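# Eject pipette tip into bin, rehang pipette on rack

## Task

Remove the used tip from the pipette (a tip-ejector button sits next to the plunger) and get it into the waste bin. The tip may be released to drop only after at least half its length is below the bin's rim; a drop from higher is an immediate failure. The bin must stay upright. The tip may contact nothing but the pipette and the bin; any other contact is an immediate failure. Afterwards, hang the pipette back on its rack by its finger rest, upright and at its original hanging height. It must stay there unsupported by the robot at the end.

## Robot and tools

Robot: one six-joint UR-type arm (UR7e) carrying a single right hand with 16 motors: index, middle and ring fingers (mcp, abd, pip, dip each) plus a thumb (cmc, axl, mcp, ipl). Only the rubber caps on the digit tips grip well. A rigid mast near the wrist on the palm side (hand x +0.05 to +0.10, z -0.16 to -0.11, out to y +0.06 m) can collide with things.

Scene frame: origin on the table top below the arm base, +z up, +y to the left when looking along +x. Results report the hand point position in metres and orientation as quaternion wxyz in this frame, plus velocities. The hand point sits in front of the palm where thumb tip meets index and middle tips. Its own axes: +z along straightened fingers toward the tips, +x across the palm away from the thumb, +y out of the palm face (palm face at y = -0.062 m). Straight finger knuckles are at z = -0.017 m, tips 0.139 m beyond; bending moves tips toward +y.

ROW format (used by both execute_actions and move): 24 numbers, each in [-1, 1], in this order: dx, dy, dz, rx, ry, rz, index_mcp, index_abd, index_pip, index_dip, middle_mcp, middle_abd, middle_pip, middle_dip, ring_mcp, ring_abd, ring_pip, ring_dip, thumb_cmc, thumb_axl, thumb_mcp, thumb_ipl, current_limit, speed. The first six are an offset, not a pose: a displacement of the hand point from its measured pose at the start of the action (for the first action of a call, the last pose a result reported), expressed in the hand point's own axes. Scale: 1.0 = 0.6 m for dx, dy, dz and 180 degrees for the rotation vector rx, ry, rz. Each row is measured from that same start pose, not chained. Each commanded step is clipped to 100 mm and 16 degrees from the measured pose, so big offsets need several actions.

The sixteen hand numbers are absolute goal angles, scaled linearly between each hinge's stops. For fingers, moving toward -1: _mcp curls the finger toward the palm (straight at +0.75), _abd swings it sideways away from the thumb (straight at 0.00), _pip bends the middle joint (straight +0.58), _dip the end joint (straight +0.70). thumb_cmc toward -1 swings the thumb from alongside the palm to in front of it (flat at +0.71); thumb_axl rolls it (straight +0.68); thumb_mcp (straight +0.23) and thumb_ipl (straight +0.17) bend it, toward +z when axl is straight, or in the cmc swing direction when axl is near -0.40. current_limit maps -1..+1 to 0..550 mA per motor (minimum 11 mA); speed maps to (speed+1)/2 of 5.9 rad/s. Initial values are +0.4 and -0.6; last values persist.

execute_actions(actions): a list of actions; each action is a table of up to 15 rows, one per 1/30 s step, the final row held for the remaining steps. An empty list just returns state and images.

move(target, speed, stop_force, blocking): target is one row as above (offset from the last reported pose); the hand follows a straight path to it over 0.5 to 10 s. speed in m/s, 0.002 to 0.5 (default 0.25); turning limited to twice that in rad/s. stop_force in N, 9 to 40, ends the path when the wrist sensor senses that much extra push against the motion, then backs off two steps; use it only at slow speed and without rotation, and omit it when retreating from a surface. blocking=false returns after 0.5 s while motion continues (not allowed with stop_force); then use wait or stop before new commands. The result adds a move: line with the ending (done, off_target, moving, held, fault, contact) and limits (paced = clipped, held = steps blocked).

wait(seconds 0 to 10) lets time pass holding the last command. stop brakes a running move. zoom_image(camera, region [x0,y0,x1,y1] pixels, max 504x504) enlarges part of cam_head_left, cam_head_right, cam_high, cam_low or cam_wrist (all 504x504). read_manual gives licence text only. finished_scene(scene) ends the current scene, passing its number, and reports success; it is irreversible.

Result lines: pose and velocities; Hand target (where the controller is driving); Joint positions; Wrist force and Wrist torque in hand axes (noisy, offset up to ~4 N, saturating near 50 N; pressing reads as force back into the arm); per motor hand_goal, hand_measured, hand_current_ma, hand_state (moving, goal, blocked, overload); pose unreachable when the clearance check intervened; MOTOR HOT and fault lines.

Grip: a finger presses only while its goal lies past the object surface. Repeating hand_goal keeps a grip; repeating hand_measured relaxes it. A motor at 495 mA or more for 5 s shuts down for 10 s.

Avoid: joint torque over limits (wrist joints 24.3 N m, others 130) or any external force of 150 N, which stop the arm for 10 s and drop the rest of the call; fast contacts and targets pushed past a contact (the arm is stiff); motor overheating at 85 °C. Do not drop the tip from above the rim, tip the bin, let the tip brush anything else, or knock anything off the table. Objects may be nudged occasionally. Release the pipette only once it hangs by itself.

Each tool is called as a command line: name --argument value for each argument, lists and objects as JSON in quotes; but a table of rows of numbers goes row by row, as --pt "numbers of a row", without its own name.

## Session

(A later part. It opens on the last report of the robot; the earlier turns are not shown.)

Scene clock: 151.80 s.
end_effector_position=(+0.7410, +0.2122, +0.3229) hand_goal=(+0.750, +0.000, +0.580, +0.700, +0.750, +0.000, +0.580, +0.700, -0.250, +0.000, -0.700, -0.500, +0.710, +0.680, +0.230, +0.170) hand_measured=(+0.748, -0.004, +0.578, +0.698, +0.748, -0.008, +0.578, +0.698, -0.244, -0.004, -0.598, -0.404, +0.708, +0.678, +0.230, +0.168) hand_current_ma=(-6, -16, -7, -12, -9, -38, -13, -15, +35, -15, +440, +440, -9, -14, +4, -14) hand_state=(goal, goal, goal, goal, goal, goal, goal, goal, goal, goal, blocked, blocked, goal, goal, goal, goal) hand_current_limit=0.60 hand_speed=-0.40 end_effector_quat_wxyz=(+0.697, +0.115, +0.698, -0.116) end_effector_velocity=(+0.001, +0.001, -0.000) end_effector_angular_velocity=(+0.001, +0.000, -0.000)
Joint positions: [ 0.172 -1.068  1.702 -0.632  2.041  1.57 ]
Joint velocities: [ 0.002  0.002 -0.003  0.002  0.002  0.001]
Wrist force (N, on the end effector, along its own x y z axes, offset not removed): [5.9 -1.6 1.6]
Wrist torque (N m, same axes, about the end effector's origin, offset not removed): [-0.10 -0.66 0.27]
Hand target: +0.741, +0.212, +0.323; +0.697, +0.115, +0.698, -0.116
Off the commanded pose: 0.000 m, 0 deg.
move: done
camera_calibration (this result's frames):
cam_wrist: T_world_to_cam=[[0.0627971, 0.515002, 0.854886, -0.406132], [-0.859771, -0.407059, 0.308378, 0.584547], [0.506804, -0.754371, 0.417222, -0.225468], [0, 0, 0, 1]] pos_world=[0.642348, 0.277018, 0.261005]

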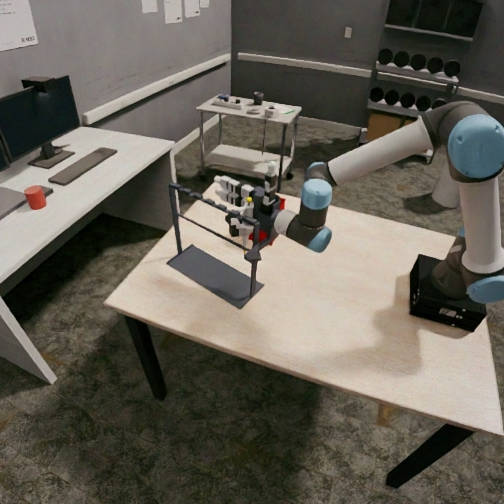

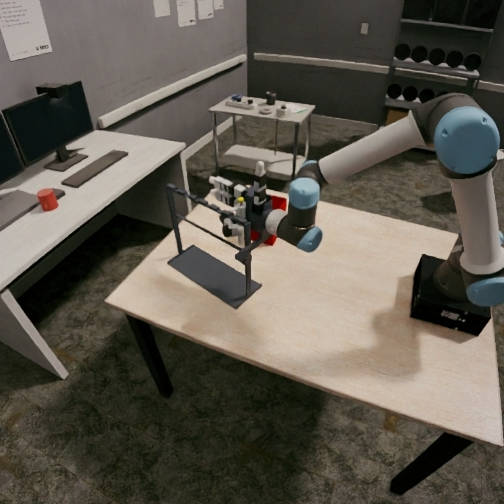

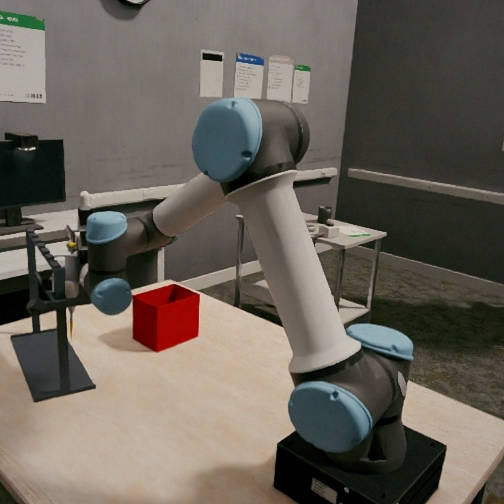

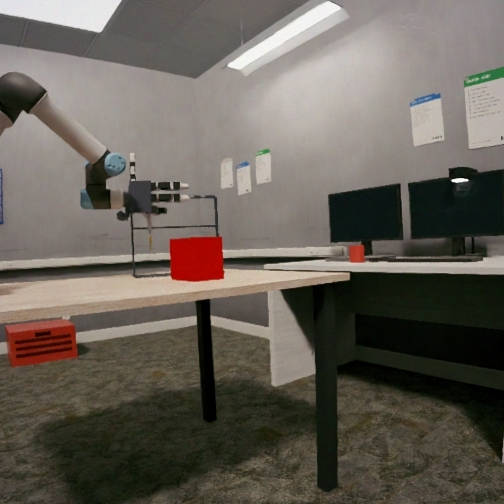

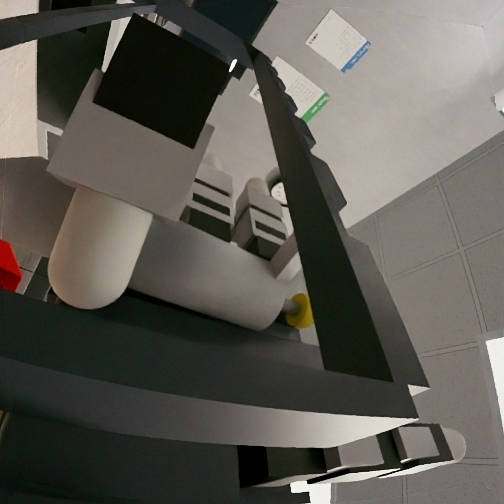

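move --target '[0,0,-0.035,0,0,0,0.75,0,0.58,0.7,0.75,0,0.58,0.7,-0.25,0,-0.7,-0.5,0.71,0.68,0.23,0.17,0.6,-0.4]' --speed 0.04

move --target '[0,0.04,0,0,0,0,0.75,0,0.58,0.7,0.75,0,0.58,0.7,-0.25,0,-0.7,-0.5,0.71,0.68,0.23,0.17,0.6,-0.4]' --speed 0.04

zoom_image --camera "cam_head_left" --region '[190, 140, 310, 260]'

zoom_image --camera "cam_high" --region '[40, 190, 180, 330]'

Scene clock: 154.63 s.
end_effector_position=(+0.7213, +0.2189, +0.3229) hand_goal=(+0.750, +0.000, +0.580, +0.700, +0.750, +0.000, +0.580, +0.700, -0.250, +0.000, -0.700, -0.500, +0.710, +0.680, +0.230, +0.170) hand_measured=(+0.748, -0.004, +0.578, +0.698, +0.748, -0.008, +0.578, +0.698, -0.244, -0.004, -0.598, -0.404, +0.708, +0.678, +0.230, +0.168) hand_current_ma=(-6, -16, -7, -12, -9, -38, -13, -15, +35, -15, +440, +440, -9, -14, +4, -14) hand_state=(goal, goal, goal, goal, goal, goal, goal, goal, goal, goal, blocked, blocked, goal, goal, goal, goal) hand_current_limit=0.60 hand_speed=-0.40 end_effector_quat_wxyz=(+0.697, +0.115, +0.698, -0.116) end_effector_velocity=(-0.002, +0.000, +0.000) end_effector_angular_velocity=(+0.000, -0.000, -0.000)
Joint positions: [ 0.191 -1.099  1.752 -0.652  2.06   1.57 ]
Joint velocities: [ 0.002 -0.003  0.004 -0.001  0.002  0.   ]
Wrist force (N, on the end effector, along its own x y z axes, offset not removed): [2.8 -3.9 1.3]
Wrist torque (N m, same axes, about the end effector's origin, offset not removed): [-0.53 -0.53 -0.09]
Hand target: +0.721, +0.219, +0.323; +0.697, +0.115, +0.698, -0.116
Off the commanded pose: 0.000 m, 0 deg.
move: done
camera_calibration (this result's frames):
cam_wrist: T_world_to_cam=[[0.0627896, 0.514984, 0.854897, -0.40836], [-0.859774, -0.407066, 0.308361, 0.570325], [0.506801, -0.75438, 0.41721, -0.210364], [0, 0, 0, 1]] pos_world=[0.622604, 0.283765, 0.261006]

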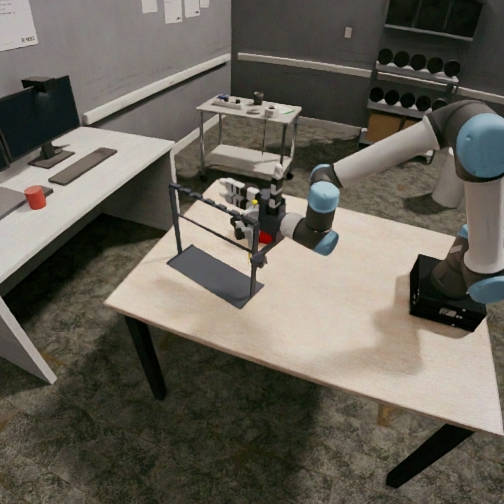

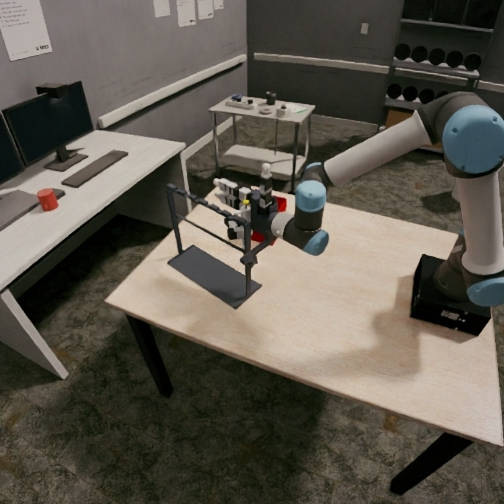

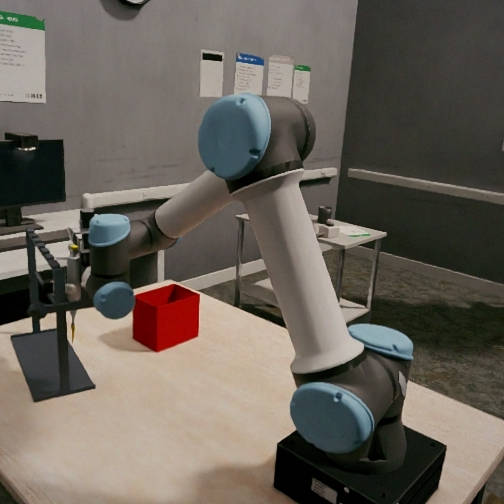

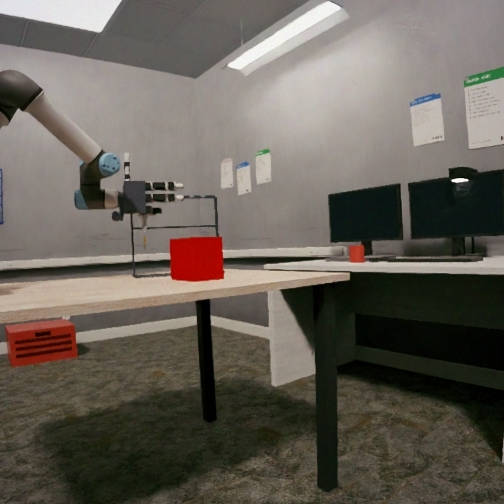

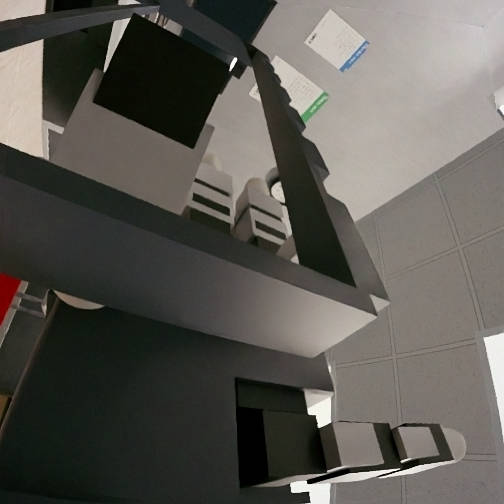

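Scene clock: 155.57 s.
end_effector_position=(+0.7290, +0.2415, +0.3228) hand_goal=(+0.750, +0.000, +0.580, +0.700, +0.750, +0.000, +0.580, +0.700, -0.250, +0.000, -0.700, -0.500, +0.710, +0.680, +0.230, +0.170) hand_measured=(+0.748, -0.004, +0.578, +0.698, +0.748, -0.008, +0.578, +0.698, -0.248, -0.004, -0.600, -0.404, +0.708, +0.678, +0.230, +0.168) hand_current_ma=(-6, -16, -7, -12, -9, -38, -13, -15, +11, -15, +440, +440, -9, -14, +4, -14) hand_state=(goal, goal, goal, goal, goal, goal, goal, goal, goal, goal, blocked, blocked, goal, goal, goal, goal) hand_current_limit=0.60 hand_speed=-0.40 end_effector_quat_wxyz=(+0.697, +0.115, +0.698, -0.116) end_effector_velocity=(+0.001, +0.001, -0.000) end_effector_angular_velocity=(+0.001, +0.000, -0.001)
Joint positions: [ 0.232 -1.066  1.699 -0.631  2.101  1.57 ]
Joint velocities: [ 0.002  0.002 -0.004  0.002  0.003  0.001]
Wrist force (N, on the end effector, along its own x y z axes, offset not removed): [4.8 -2.5 -0.9]
Wrist torque (N m, same axes, about the end effector's origin, offset not removed): [-0.19 -0.77 -0.01]
Hand target: +0.729, +0.242, +0.323; +0.697, +0.115, +0.698, -0.116
Off the commanded pose: 0.000 m, 0 deg.
move: done
camera_calibration (this result's frames):
cam_wrist: T_world_to_cam=[[0.0627779, 0.515043, 0.854862, -0.420419], [-0.859768, -0.407059, 0.308386, 0.586143], [0.506812, -0.754343, 0.417264, -0.197204], [0, 0, 0, 1]] pos_world=[0.630286, 0.306369, 0.260928]

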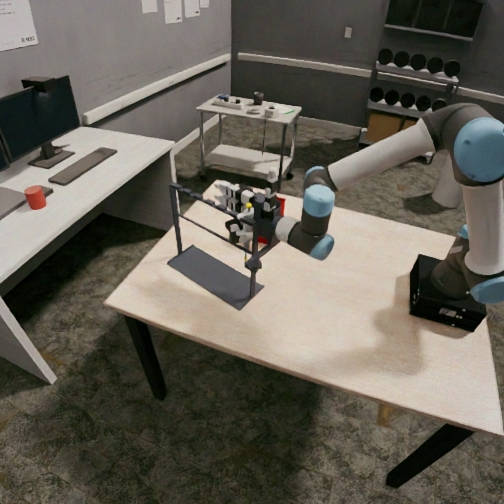

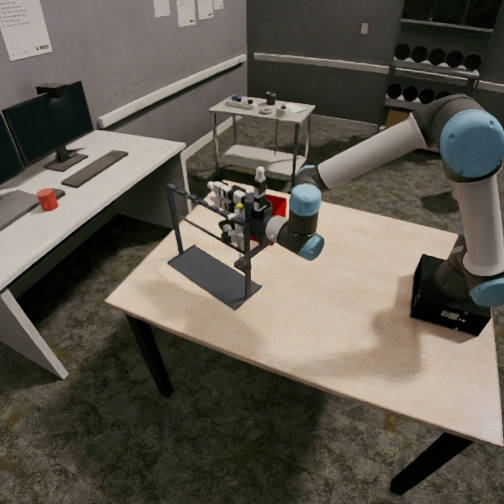

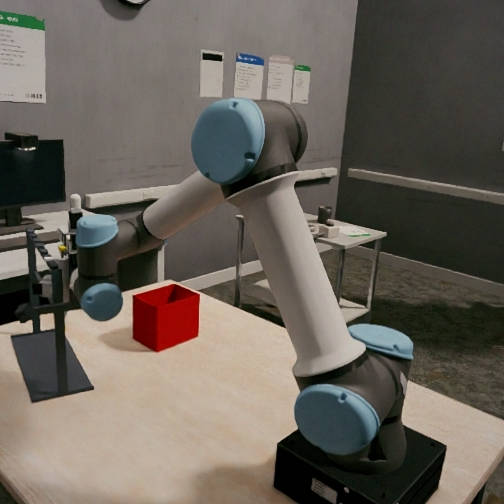

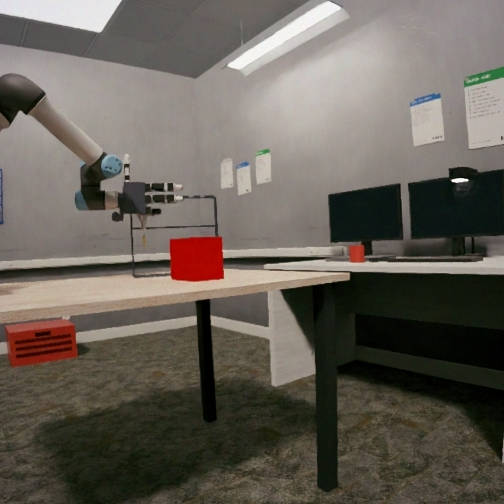

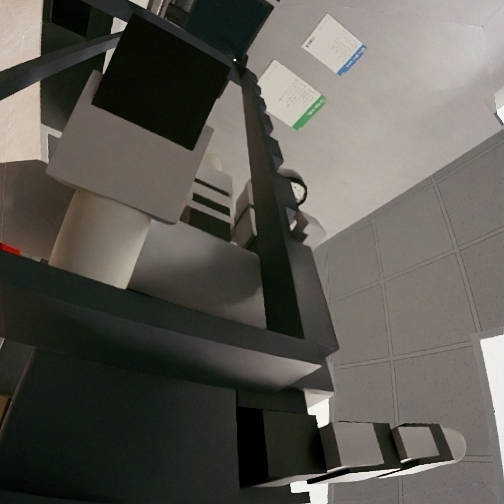

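Region (190, 140, 310, 260) of cam_head_left's 504x504 image, scaled by 4.200, with more detail than that image has.

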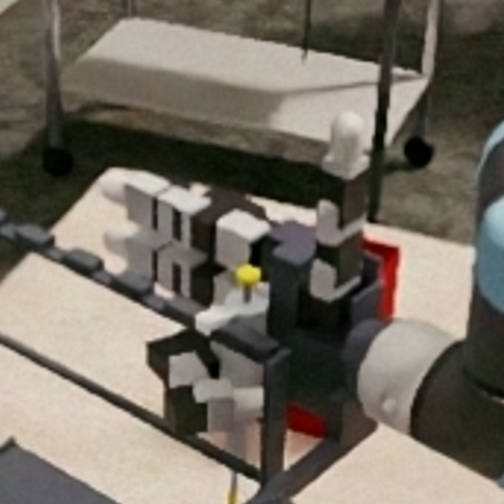

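Region (40, 190, 180, 330) of cam_high's 504x504 image, scaled by 3.600, with more detail than that image has.

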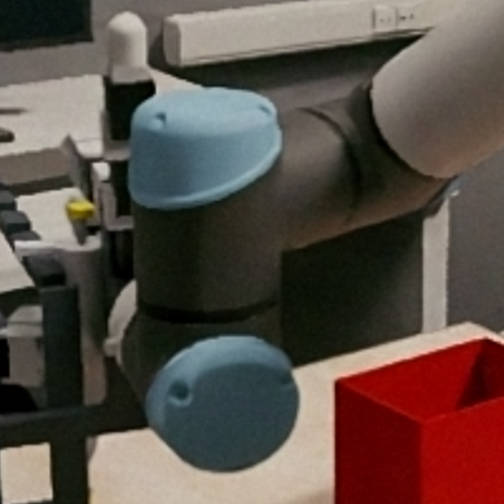

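move --target '[0.025,0,0,0,0,0,0.75,0,0.58,0.7,0.75,0,0.58,0.7,-0.25,0,-0.7,-0.5,0.71,0.68,0.23,0.17,0.6,-0.4]' --speed 0.04

move --target '[0,0,0,0,0,0,0.75,0,0.58,0.7,0.75,0,0.58,0.7,0.75,0,0.58,0.7,0.71,0.68,0.23,0.17,0.6,-0.4]' --speed 0.04

move --target '[0.09,0,0,0,0,0,0.75,0,0.58,0.7,0.75,0,0.58,0.7,0.75,0,0.58,0.7,0.71,0.68,0.23,0.17,0.6,-0.4]' --speed 0.04

zoom_image --camera "cam_head_left" --region '[190, 160, 310, 280]'

Scene clock: 158.93 s.
end_effector_position=(+0.7289, +0.2415, +0.3079) hand_goal=(+0.750, +0.000, +0.580, +0.700, +0.750, +0.000, +0.580, +0.700, -0.250, +0.000, -0.700, -0.500, +0.710, +0.680, +0.230, +0.170) hand_measured=(+0.748, -0.004, +0.578, +0.698, +0.748, -0.008, +0.578, +0.698, -0.246, -0.010, -0.600, -0.416, +0.708, +0.678, +0.230, +0.168) hand_current_ma=(-6, -16, -7, -12, -9, -38, -13, -15, +20, -41, +440, +425, -9, -14, +4, -14) hand_state=(goal, goal, goal, goal, goal, goal, goal, goal, goal, goal, blocked, blocked, goal, goal, goal, goal) hand_current_limit=0.60 hand_speed=-0.40 end_effector_quat_wxyz=(+0.697, +0.115, +0.698, -0.116) end_effector_velocity=(+0.000, -0.001, -0.002) end_effector_angular_velocity=(-0.001, +0.001, -0.001)
Joint positions: [ 0.232 -1.045  1.711 -0.664  2.101  1.57 ]
Joint velocities: [-0.001  0.003  0.002 -0.004  0.    -0.001]
Wrist force (N, on the end effector, along its own x y z axes, offset not removed): [-3.8 2.3 -0.5]
Wrist torque (N m, same axes, about the end effector's origin, offset not removed): [0.23 -0.16 -0.04]
Hand target: +0.729, +0.241, +0.308; +0.697, +0.115, +0.698, -0.116
Off the commanded pose: 0.000 m, 0 deg.
move: done
camera_calibration (this result's frames):
cam_wrist: T_world_to_cam=[[0.0627562, 0.514967, 0.85491, -0.407688], [-0.859772, -0.407092, 0.308331, 0.59073], [0.506807, -0.754377, 0.417207, -0.191002], [0, 0, 0, 1]] pos_world=[0.63028, 0.30634, 0.246084]

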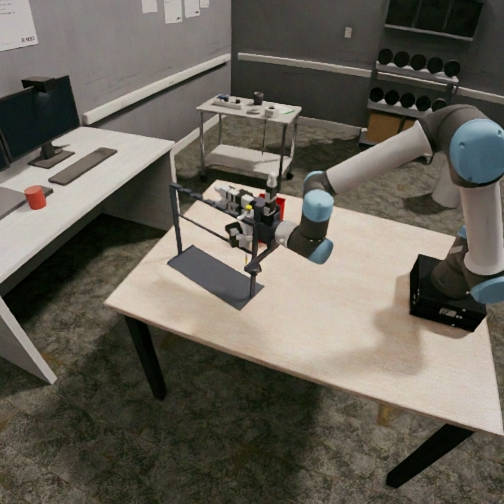

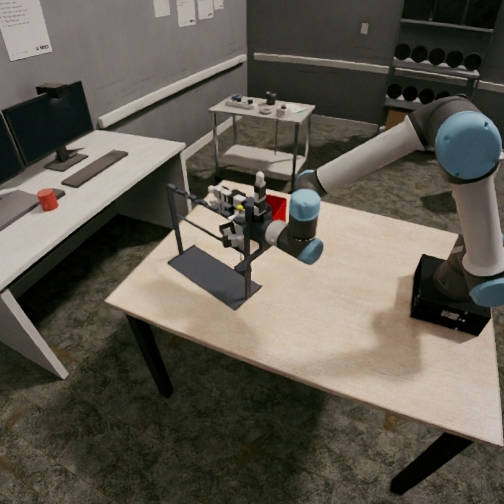

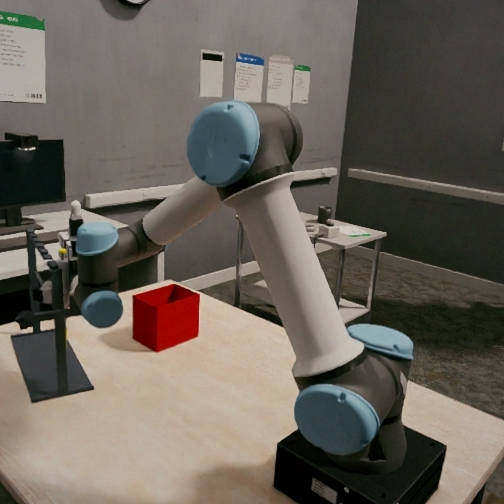

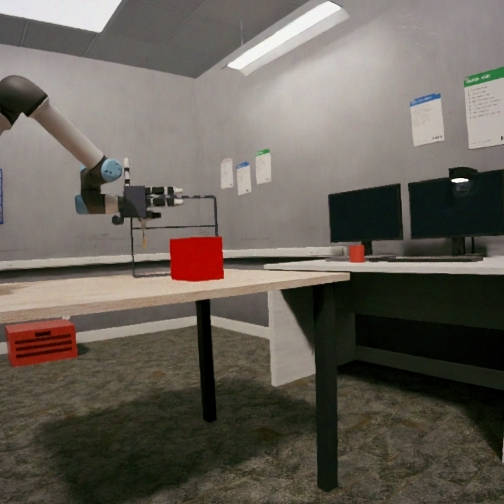

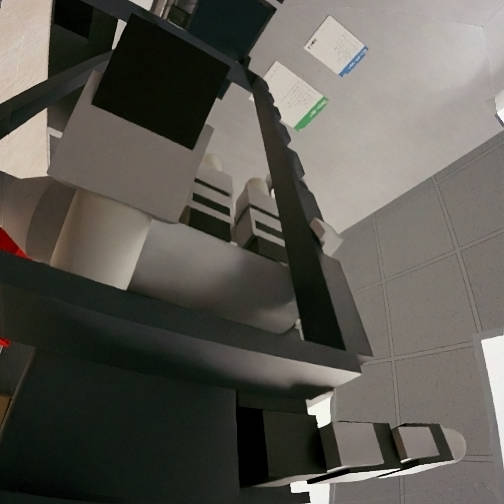

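Scene clock: 160.10 s.
end_effector_position=(+0.7289, +0.2415, +0.3079) hand_goal=(+0.750, +0.000, +0.580, +0.700, +0.750, +0.000, +0.580, +0.700, +0.750, +0.000, +0.580, +0.700, +0.710, +0.680, +0.230, +0.170) hand_measured=(+0.748, -0.004, +0.578, +0.698, +0.748, -0.008, +0.578, +0.698, +0.748, -0.010, +0.578, +0.698, +0.708, +0.678, +0.230, +0.168) hand_current_ma=(-6, -16, -7, -12, -9, -38, -13, -15, -11, -40, -14, -15, -9, -14, +4, -14) hand_state=(goal, goal, goal, goal, goal, goal, goal, goal, goal, goal, goal, goal, goal, goal, goal, goal) hand_current_limit=0.60 hand_speed=-0.40 end_effector_quat_wxyz=(+0.697, +0.115, +0.698, -0.116) end_effector_velocity=(+0.000, -0.000, +0.000) end_effector_angular_velocity=(-0.000, -0.000, -0.000)
Joint positions: [ 0.232 -1.045  1.711 -0.664  2.101  1.57 ]
Joint velocities: [-0.     0.    -0.001  0.     0.    -0.   ]
Wrist force (N, on the end effector, along its own x y z axes, offset not removed): [1.7 -4.0 -2.1]
Wrist torque (N m, same axes, about the end effector's origin, offset not removed): [-0.30 -0.30 -0.05]
Hand target: +0.729, +0.241, +0.308; +0.697, +0.115, +0.698, -0.116
Off the commanded pose: 0.000 m, 0 deg.
move: done
camera_calibration (this result's frames):
cam_wrist: T_world_to_cam=[[0.0628284, 0.51498, 0.854897, -0.407694], [-0.859752, -0.407079, 0.308405, 0.590679], [0.506832, -0.754376, 0.417179, -0.190993], [0, 0, 0, 1]] pos_world=[0.630254, 0.306327, 0.246046]

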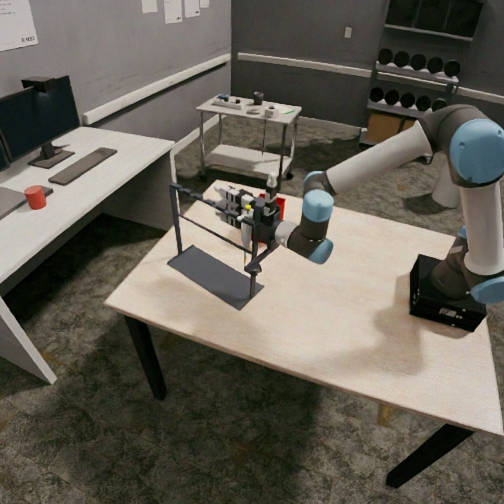

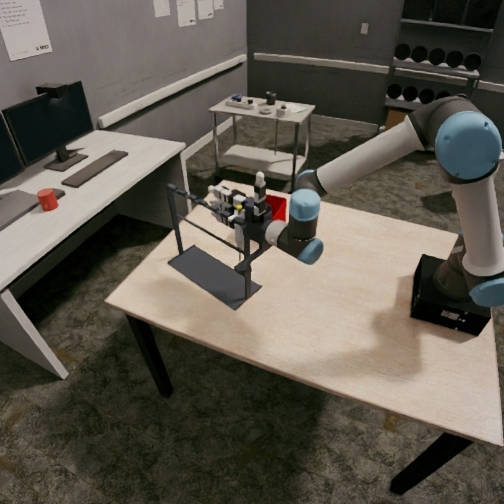

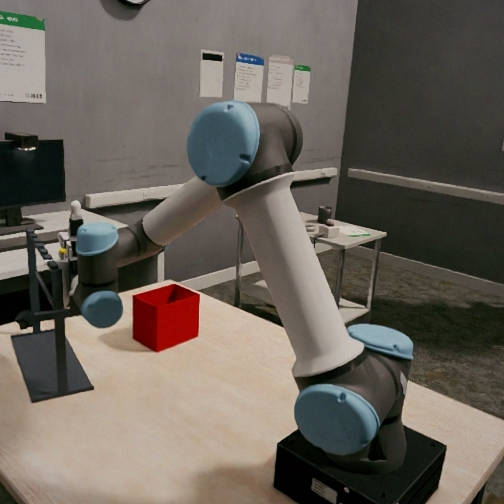

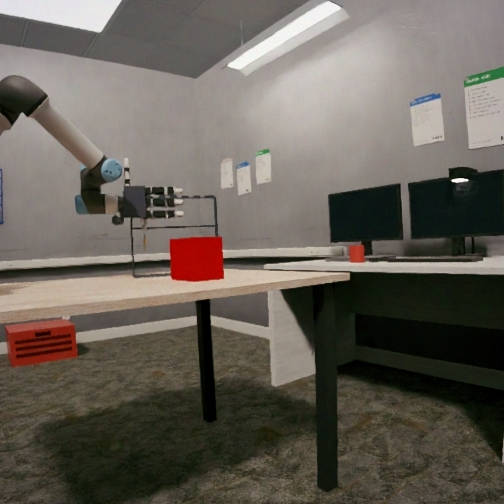

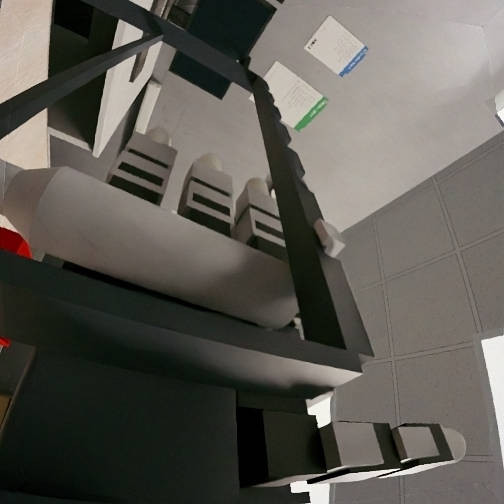

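Scene clock: 161.77 s.
end_effector_position=(+0.7289, +0.2413, +0.2540) hand_goal=(+0.750, +0.000, +0.580, +0.700, +0.750, +0.000, +0.580, +0.700, +0.750, +0.000, +0.580, +0.700, +0.710, +0.680, +0.230, +0.170) hand_measured=(+0.748, -0.004, +0.578, +0.698, +0.748, -0.008, +0.578, +0.698, +0.748, -0.010, +0.578, +0.698, +0.708, +0.678, +0.230, +0.168) hand_current_ma=(-6, -16, -7, -12, -9, -38, -13, -15, -11, -40, -14, -15, -9, -14, +4, -14) hand_state=(goal, goal, goal, goal, goal, goal, goal, goal, goal, goal, goal, goal, goal, goal, goal, goal) hand_current_limit=0.60 hand_speed=-0.40 end_effector_quat_wxyz=(+0.697, +0.115, +0.698, -0.116) end_effector_velocity=(+0.000, +0.000, -0.001) end_effector_angular_velocity=(+0.000, -0.001, +0.000)
Joint positions: [ 0.231 -0.96   1.743 -0.782  2.1    1.571]
Joint velocities: [ 0.     0.002  0.    -0.004 -0.     0.   ]
Wrist force (N, on the end effector, along its own x y z axes, offset not removed): [6.3 2.0 -2.6]
Wrist torque (N m, same axes, about the end effector's origin, offset not removed): [0.47 -0.91 0.37]
Hand target: +0.729, +0.241, +0.254; +0.697, +0.115, +0.698, -0.116
Off the commanded pose: 0.000 m, 0 deg.
move: done
camera_calibration (this result's frames):
cam_wrist: T_world_to_cam=[[0.0628215, 0.514927, 0.854929, -0.36153], [-0.859755, -0.407098, 0.308372, 0.607241], [0.506829, -0.754402, 0.417136, -0.16858], [0, 0, 0, 1]] pos_world=[0.630231, 0.306191, 0.192147]

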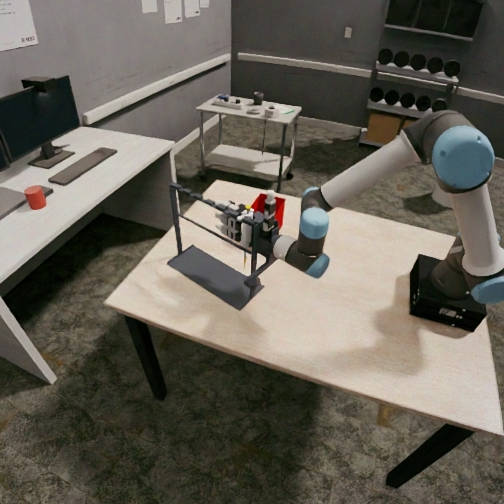

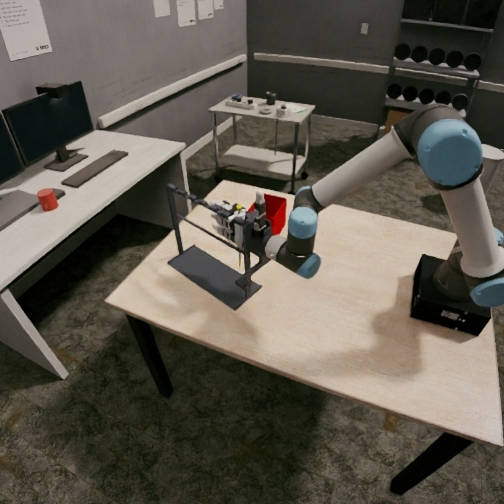

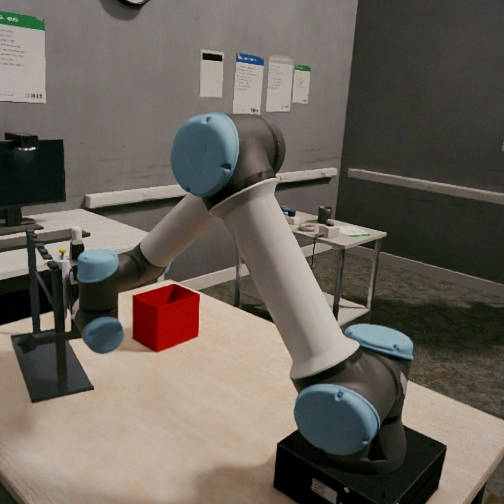

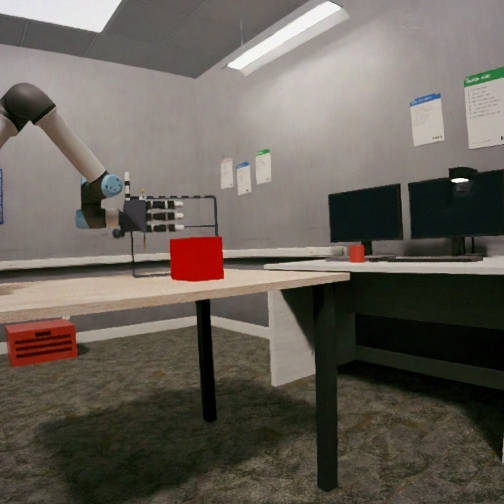

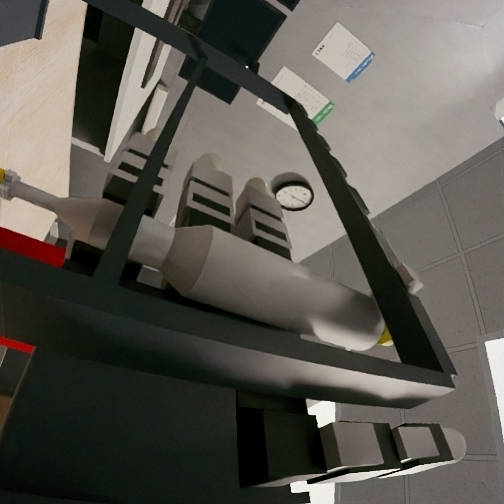

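Region (190, 160, 310, 280) of cam_head_left's 504x504 image, scaled by 4.200, with more detail than that image has.

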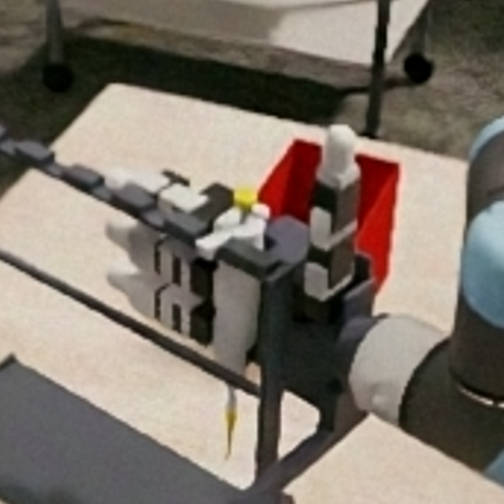

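move --target '[0.015,0,0,0,0,0,0.75,0,0.58,0.7,0.75,0,0.58,0.7,0.75,0,0.58,0.7,0.71,0.68,0.23,0.17,0.6,-0.4]' --speed 0.04

move --target '[0,0,0,0,0,0,-0.25,0,-0.7,-0.5,-0.25,0,-0.7,-0.5,0.75,0,0.58,0.7,0.71,0.68,0.23,0.17,0.6,-0.4]' --speed 0.04

move --target '[-0.015,0,0,0,0,0,-0.25,0,-0.7,-0.5,-0.25,0,-0.7,-0.5,0.75,0,0.58,0.7,0.71,0.68,0.23,0.17,0.6,-0.4]' --speed 0.03

zoom_image --camera "cam_head_left" --region '[190, 160, 310, 280]'

Scene clock: 164.67 s.
end_effector_position=(+0.7289, +0.2413, +0.2451) hand_goal=(+0.750, +0.000, +0.580, +0.700, +0.750, +0.000, +0.580, +0.700, +0.750, +0.000, +0.580, +0.700, +0.710, +0.680, +0.230, +0.170) hand_measured=(+0.748, -0.004, +0.578, +0.698, +0.748, -0.008, +0.578, +0.698, +0.748, -0.010, +0.578, +0.698, +0.708, +0.678, +0.230, +0.168) hand_current_ma=(-6, -16, -7, -12, -9, -38, -13, -15, -11, -40, -14, -15, -9, -14, +4, -14) hand_state=(goal, goal, goal, goal, goal, goal, goal, goal, goal, goal, goal, goal, goal, goal, goal, goal) hand_current_limit=0.60 hand_speed=-0.40 end_effector_quat_wxyz=(+0.697, +0.115, +0.698, -0.116) end_effector_velocity=(+0.000, +0.000, -0.001) end_effector_angular_velocity=(-0.001, -0.000, +0.001)
Joint positions: [ 0.231 -0.945  1.747 -0.801  2.1    1.57 ]
Joint velocities: [ 0.     0.003  0.    -0.003 -0.    -0.001]
Wrist force (N, on the end effector, along its own x y z axes, offset not removed): [1.8 3.5 2.6]
Wrist torque (N m, same axes, about the end effector's origin, offset not removed): [0.44 -0.19 0.27]
Hand target: +0.729, +0.241, +0.245; +0.697, +0.115, +0.698, -0.116
Off the commanded pose: 0.000 m, 0 deg.
move: done
camera_calibration (this result's frames):
cam_wrist: T_world_to_cam=[[0.0628518, 0.514983, 0.854893, -0.353945], [-0.859744, -0.407077, 0.30843, 0.609943], [0.506843, -0.754374, 0.417168, -0.16491], [0, 0, 0, 1]] pos_world=[0.630224, 0.306166, 0.183255]

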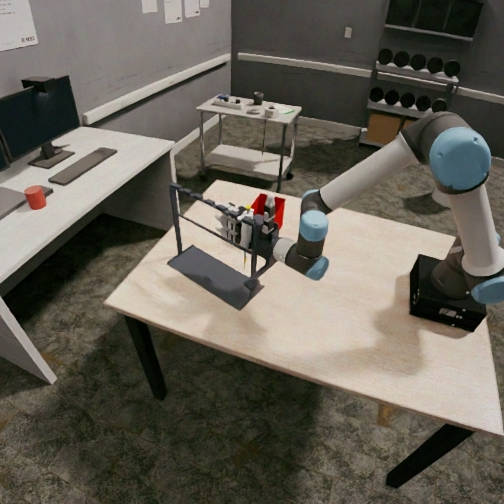

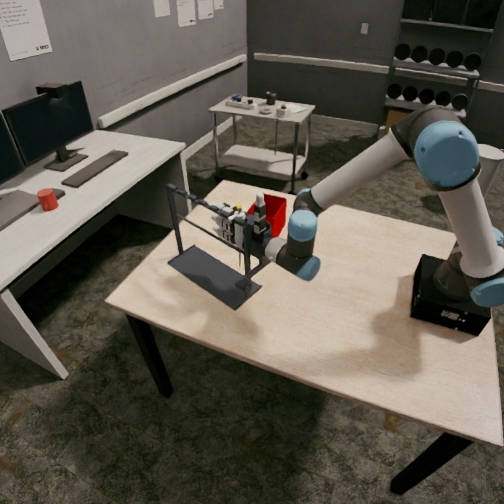

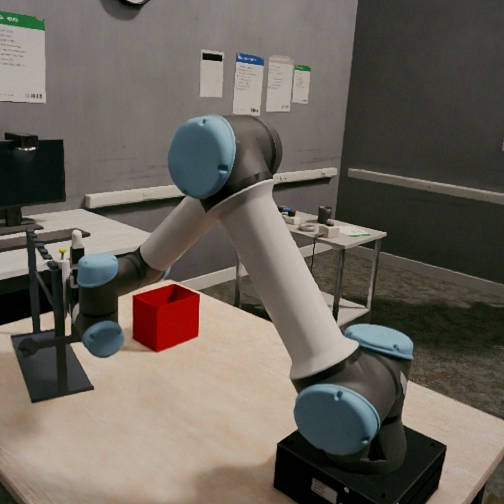

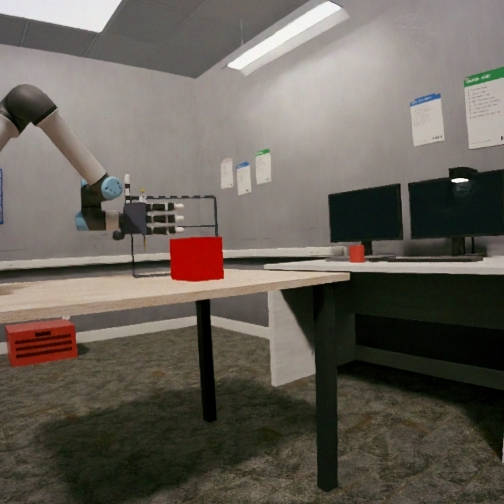

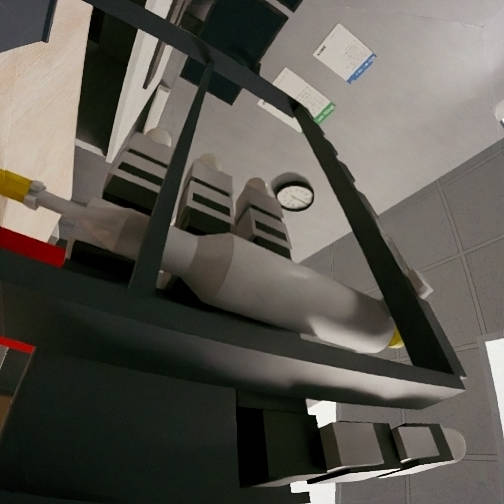

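Scene clock: 165.77 s.
end_effector_position=(+0.7289, +0.2413, +0.2451) hand_goal=(-0.250, +0.000, -0.700, -0.500, -0.250, +0.000, -0.700, -0.500, +0.750, +0.000, +0.580, +0.700, +0.710, +0.680, +0.230, +0.170) hand_measured=(-0.246, -0.004, -0.562, -0.464, -0.248, -0.008, -0.560, -0.454, +0.748, -0.010, +0.578, +0.698, +0.708, +0.678, +0.230, +0.168) hand_current_ma=(+22, -16, +440, +205, +12, -35, +440, +229, -11, -40, -14, -15, -9, -14, +4, -14) hand_state=(goal, goal, blocked, blocked, goal, goal, blocked, blocked, goal, goal, goal, goal, goal, goal, goal, goal) hand_current_limit=0.60 hand_speed=-0.40 end_effector_quat_wxyz=(+0.697, +0.115, +0.698, -0.116) end_effector_velocity=(-0.000, +0.000, -0.001) end_effector_angular_velocity=(-0.000, +0.001, +0.000)
Joint positions: [ 0.231 -0.945  1.747 -0.801  2.1    1.57 ]
Joint velocities: [ 0.     0.002 -0.    -0.     0.    -0.   ]
Wrist force (N, on the end effector, along its own x y z axes, offset not removed): [3.1 0.5 1.1]
Wrist torque (N m, same axes, about the end effector's origin, offset not removed): [0.06 -0.58 0.05]
Hand target: +0.729, +0.241, +0.245; +0.697, +0.115, +0.698, -0.116
Off the commanded pose: 0.000 m, 0 deg.
move: done
camera_calibration (this result's frames):
cam_wrist: T_world_to_cam=[[0.0628801, 0.514989, 0.854888, -0.353947], [-0.859735, -0.407073, 0.30846, 0.609928], [0.506855, -0.754373, 0.417157, -0.164909], [0, 0, 0, 1]] pos_world=[0.630217, 0.306161, 0.183239]

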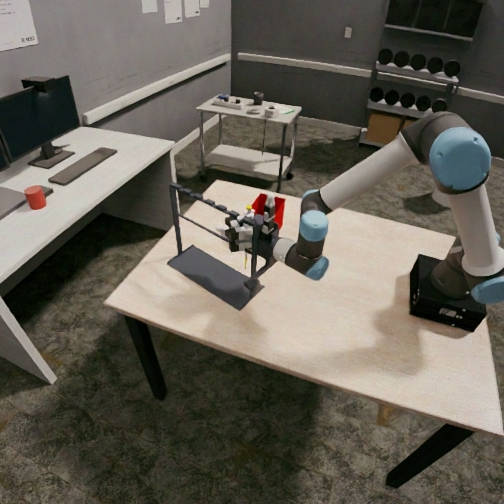

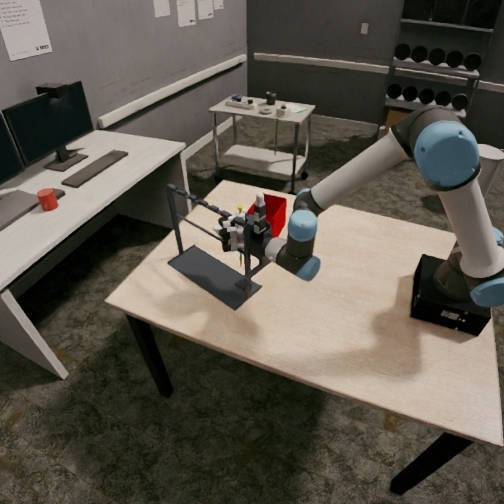

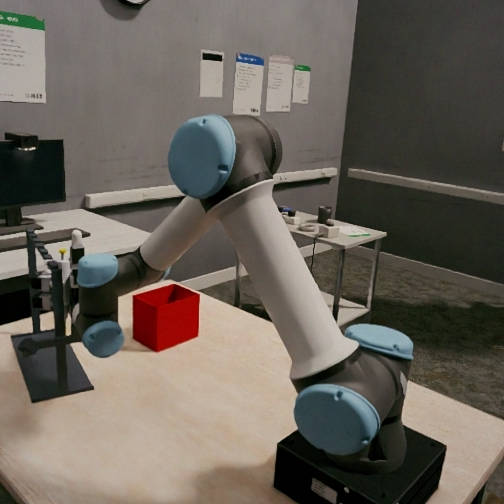

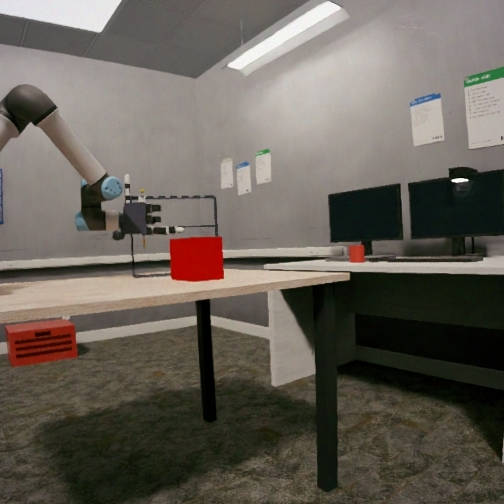

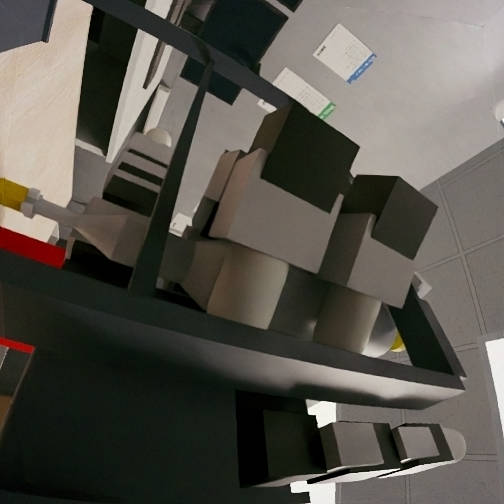

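Scene clock: 166.50 s.
end_effector_position=(+0.7289, +0.2413, +0.2540) hand_goal=(-0.250, +0.000, -0.700, -0.500, -0.250, +0.000, -0.700, -0.500, +0.750, +0.000, +0.580, +0.700, +0.710, +0.680, +0.230, +0.170) hand_measured=(-0.248, -0.004, -0.562, -0.464, -0.248, -0.006, -0.562, -0.454, +0.748, -0.010, +0.578, +0.698, +0.708, +0.678, +0.230, +0.168) hand_current_ma=(+14, -16, +440, +206, +12, -32, +440, +237, -11, -40, -14, -15, -9, -14, +4, -14) hand_state=(goal, goal, blocked, blocked, goal, goal, blocked, blocked, goal, goal, goal, goal, goal, goal, goal, goal) hand_current_limit=0.60 hand_speed=-0.40 end_effector_quat_wxyz=(+0.697, +0.115, +0.698, -0.116) end_effector_velocity=(-0.000, +0.000, +0.001) end_effector_angular_velocity=(+0.000, +0.000, +0.001)
Joint positions: [ 0.231 -0.96   1.743 -0.782  2.1    1.57 ]
Joint velocities: [ 0.001 -0.002 -0.001  0.004  0.     0.   ]
Wrist force (N, on the end effector, along its own x y z axes, offset not removed): [1.6 -3.5 -0.8]
Wrist torque (N m, same axes, about the end effector's origin, offset not removed): [-0.42 -0.40 -0.23]
Hand target: +0.729, +0.241, +0.254; +0.697, +0.115, +0.698, -0.116
Off the commanded pose: 0.000 m, 0 deg.
move: done
camera_calibration (this result's frames):
cam_wrist: T_world_to_cam=[[0.0628682, 0.514986, 0.85489, -0.361533], [-0.859739, -0.407074, 0.308447, 0.607208], [0.506849, -0.754374, 0.417162, -0.168605], [0, 0, 0, 1]] pos_world=[0.630227, 0.306172, 0.192115]

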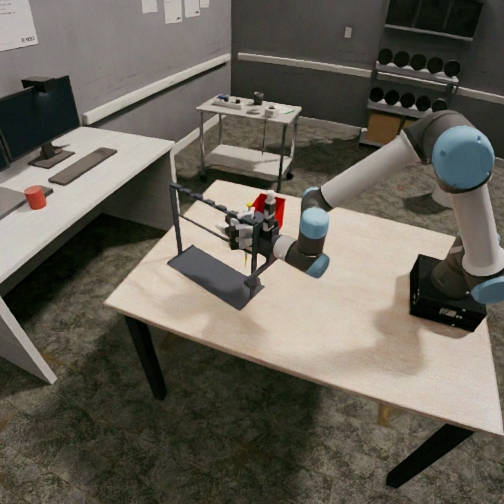

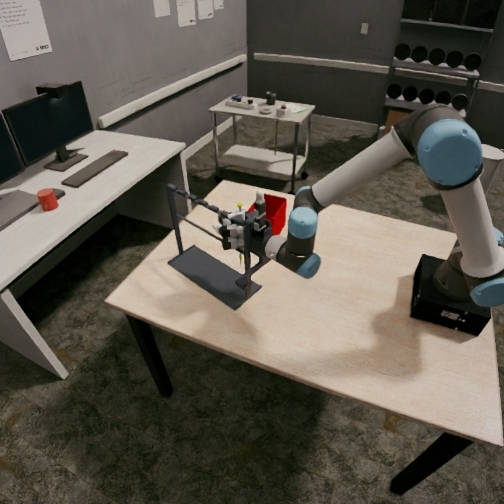

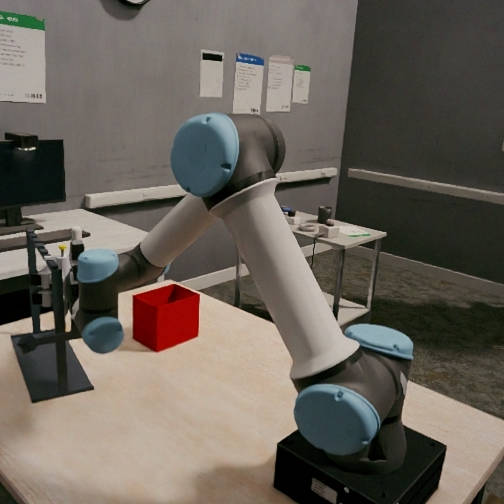

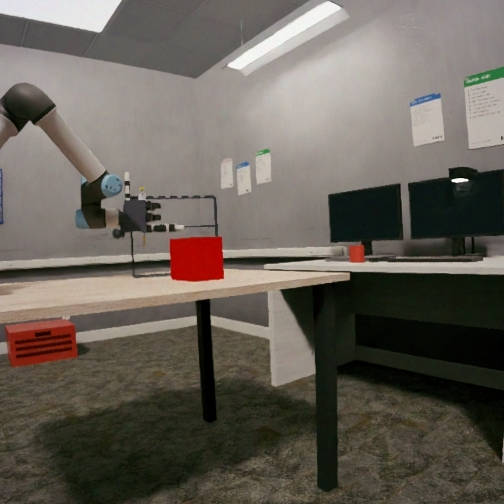

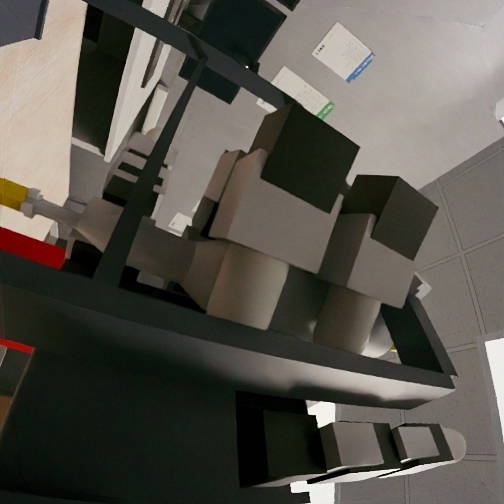

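Region (190, 160, 310, 280) of cam_head_left's 504x504 image, scaled by 4.200, with more detail than that image has.

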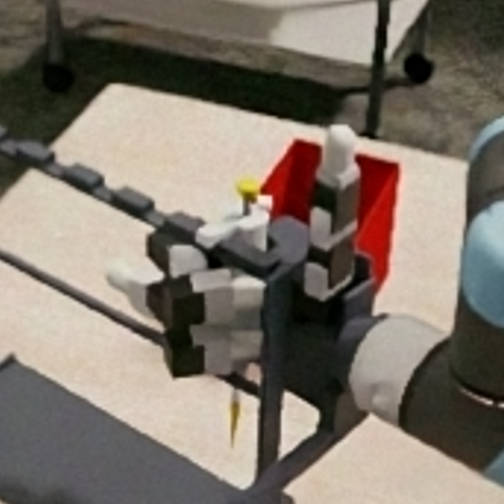

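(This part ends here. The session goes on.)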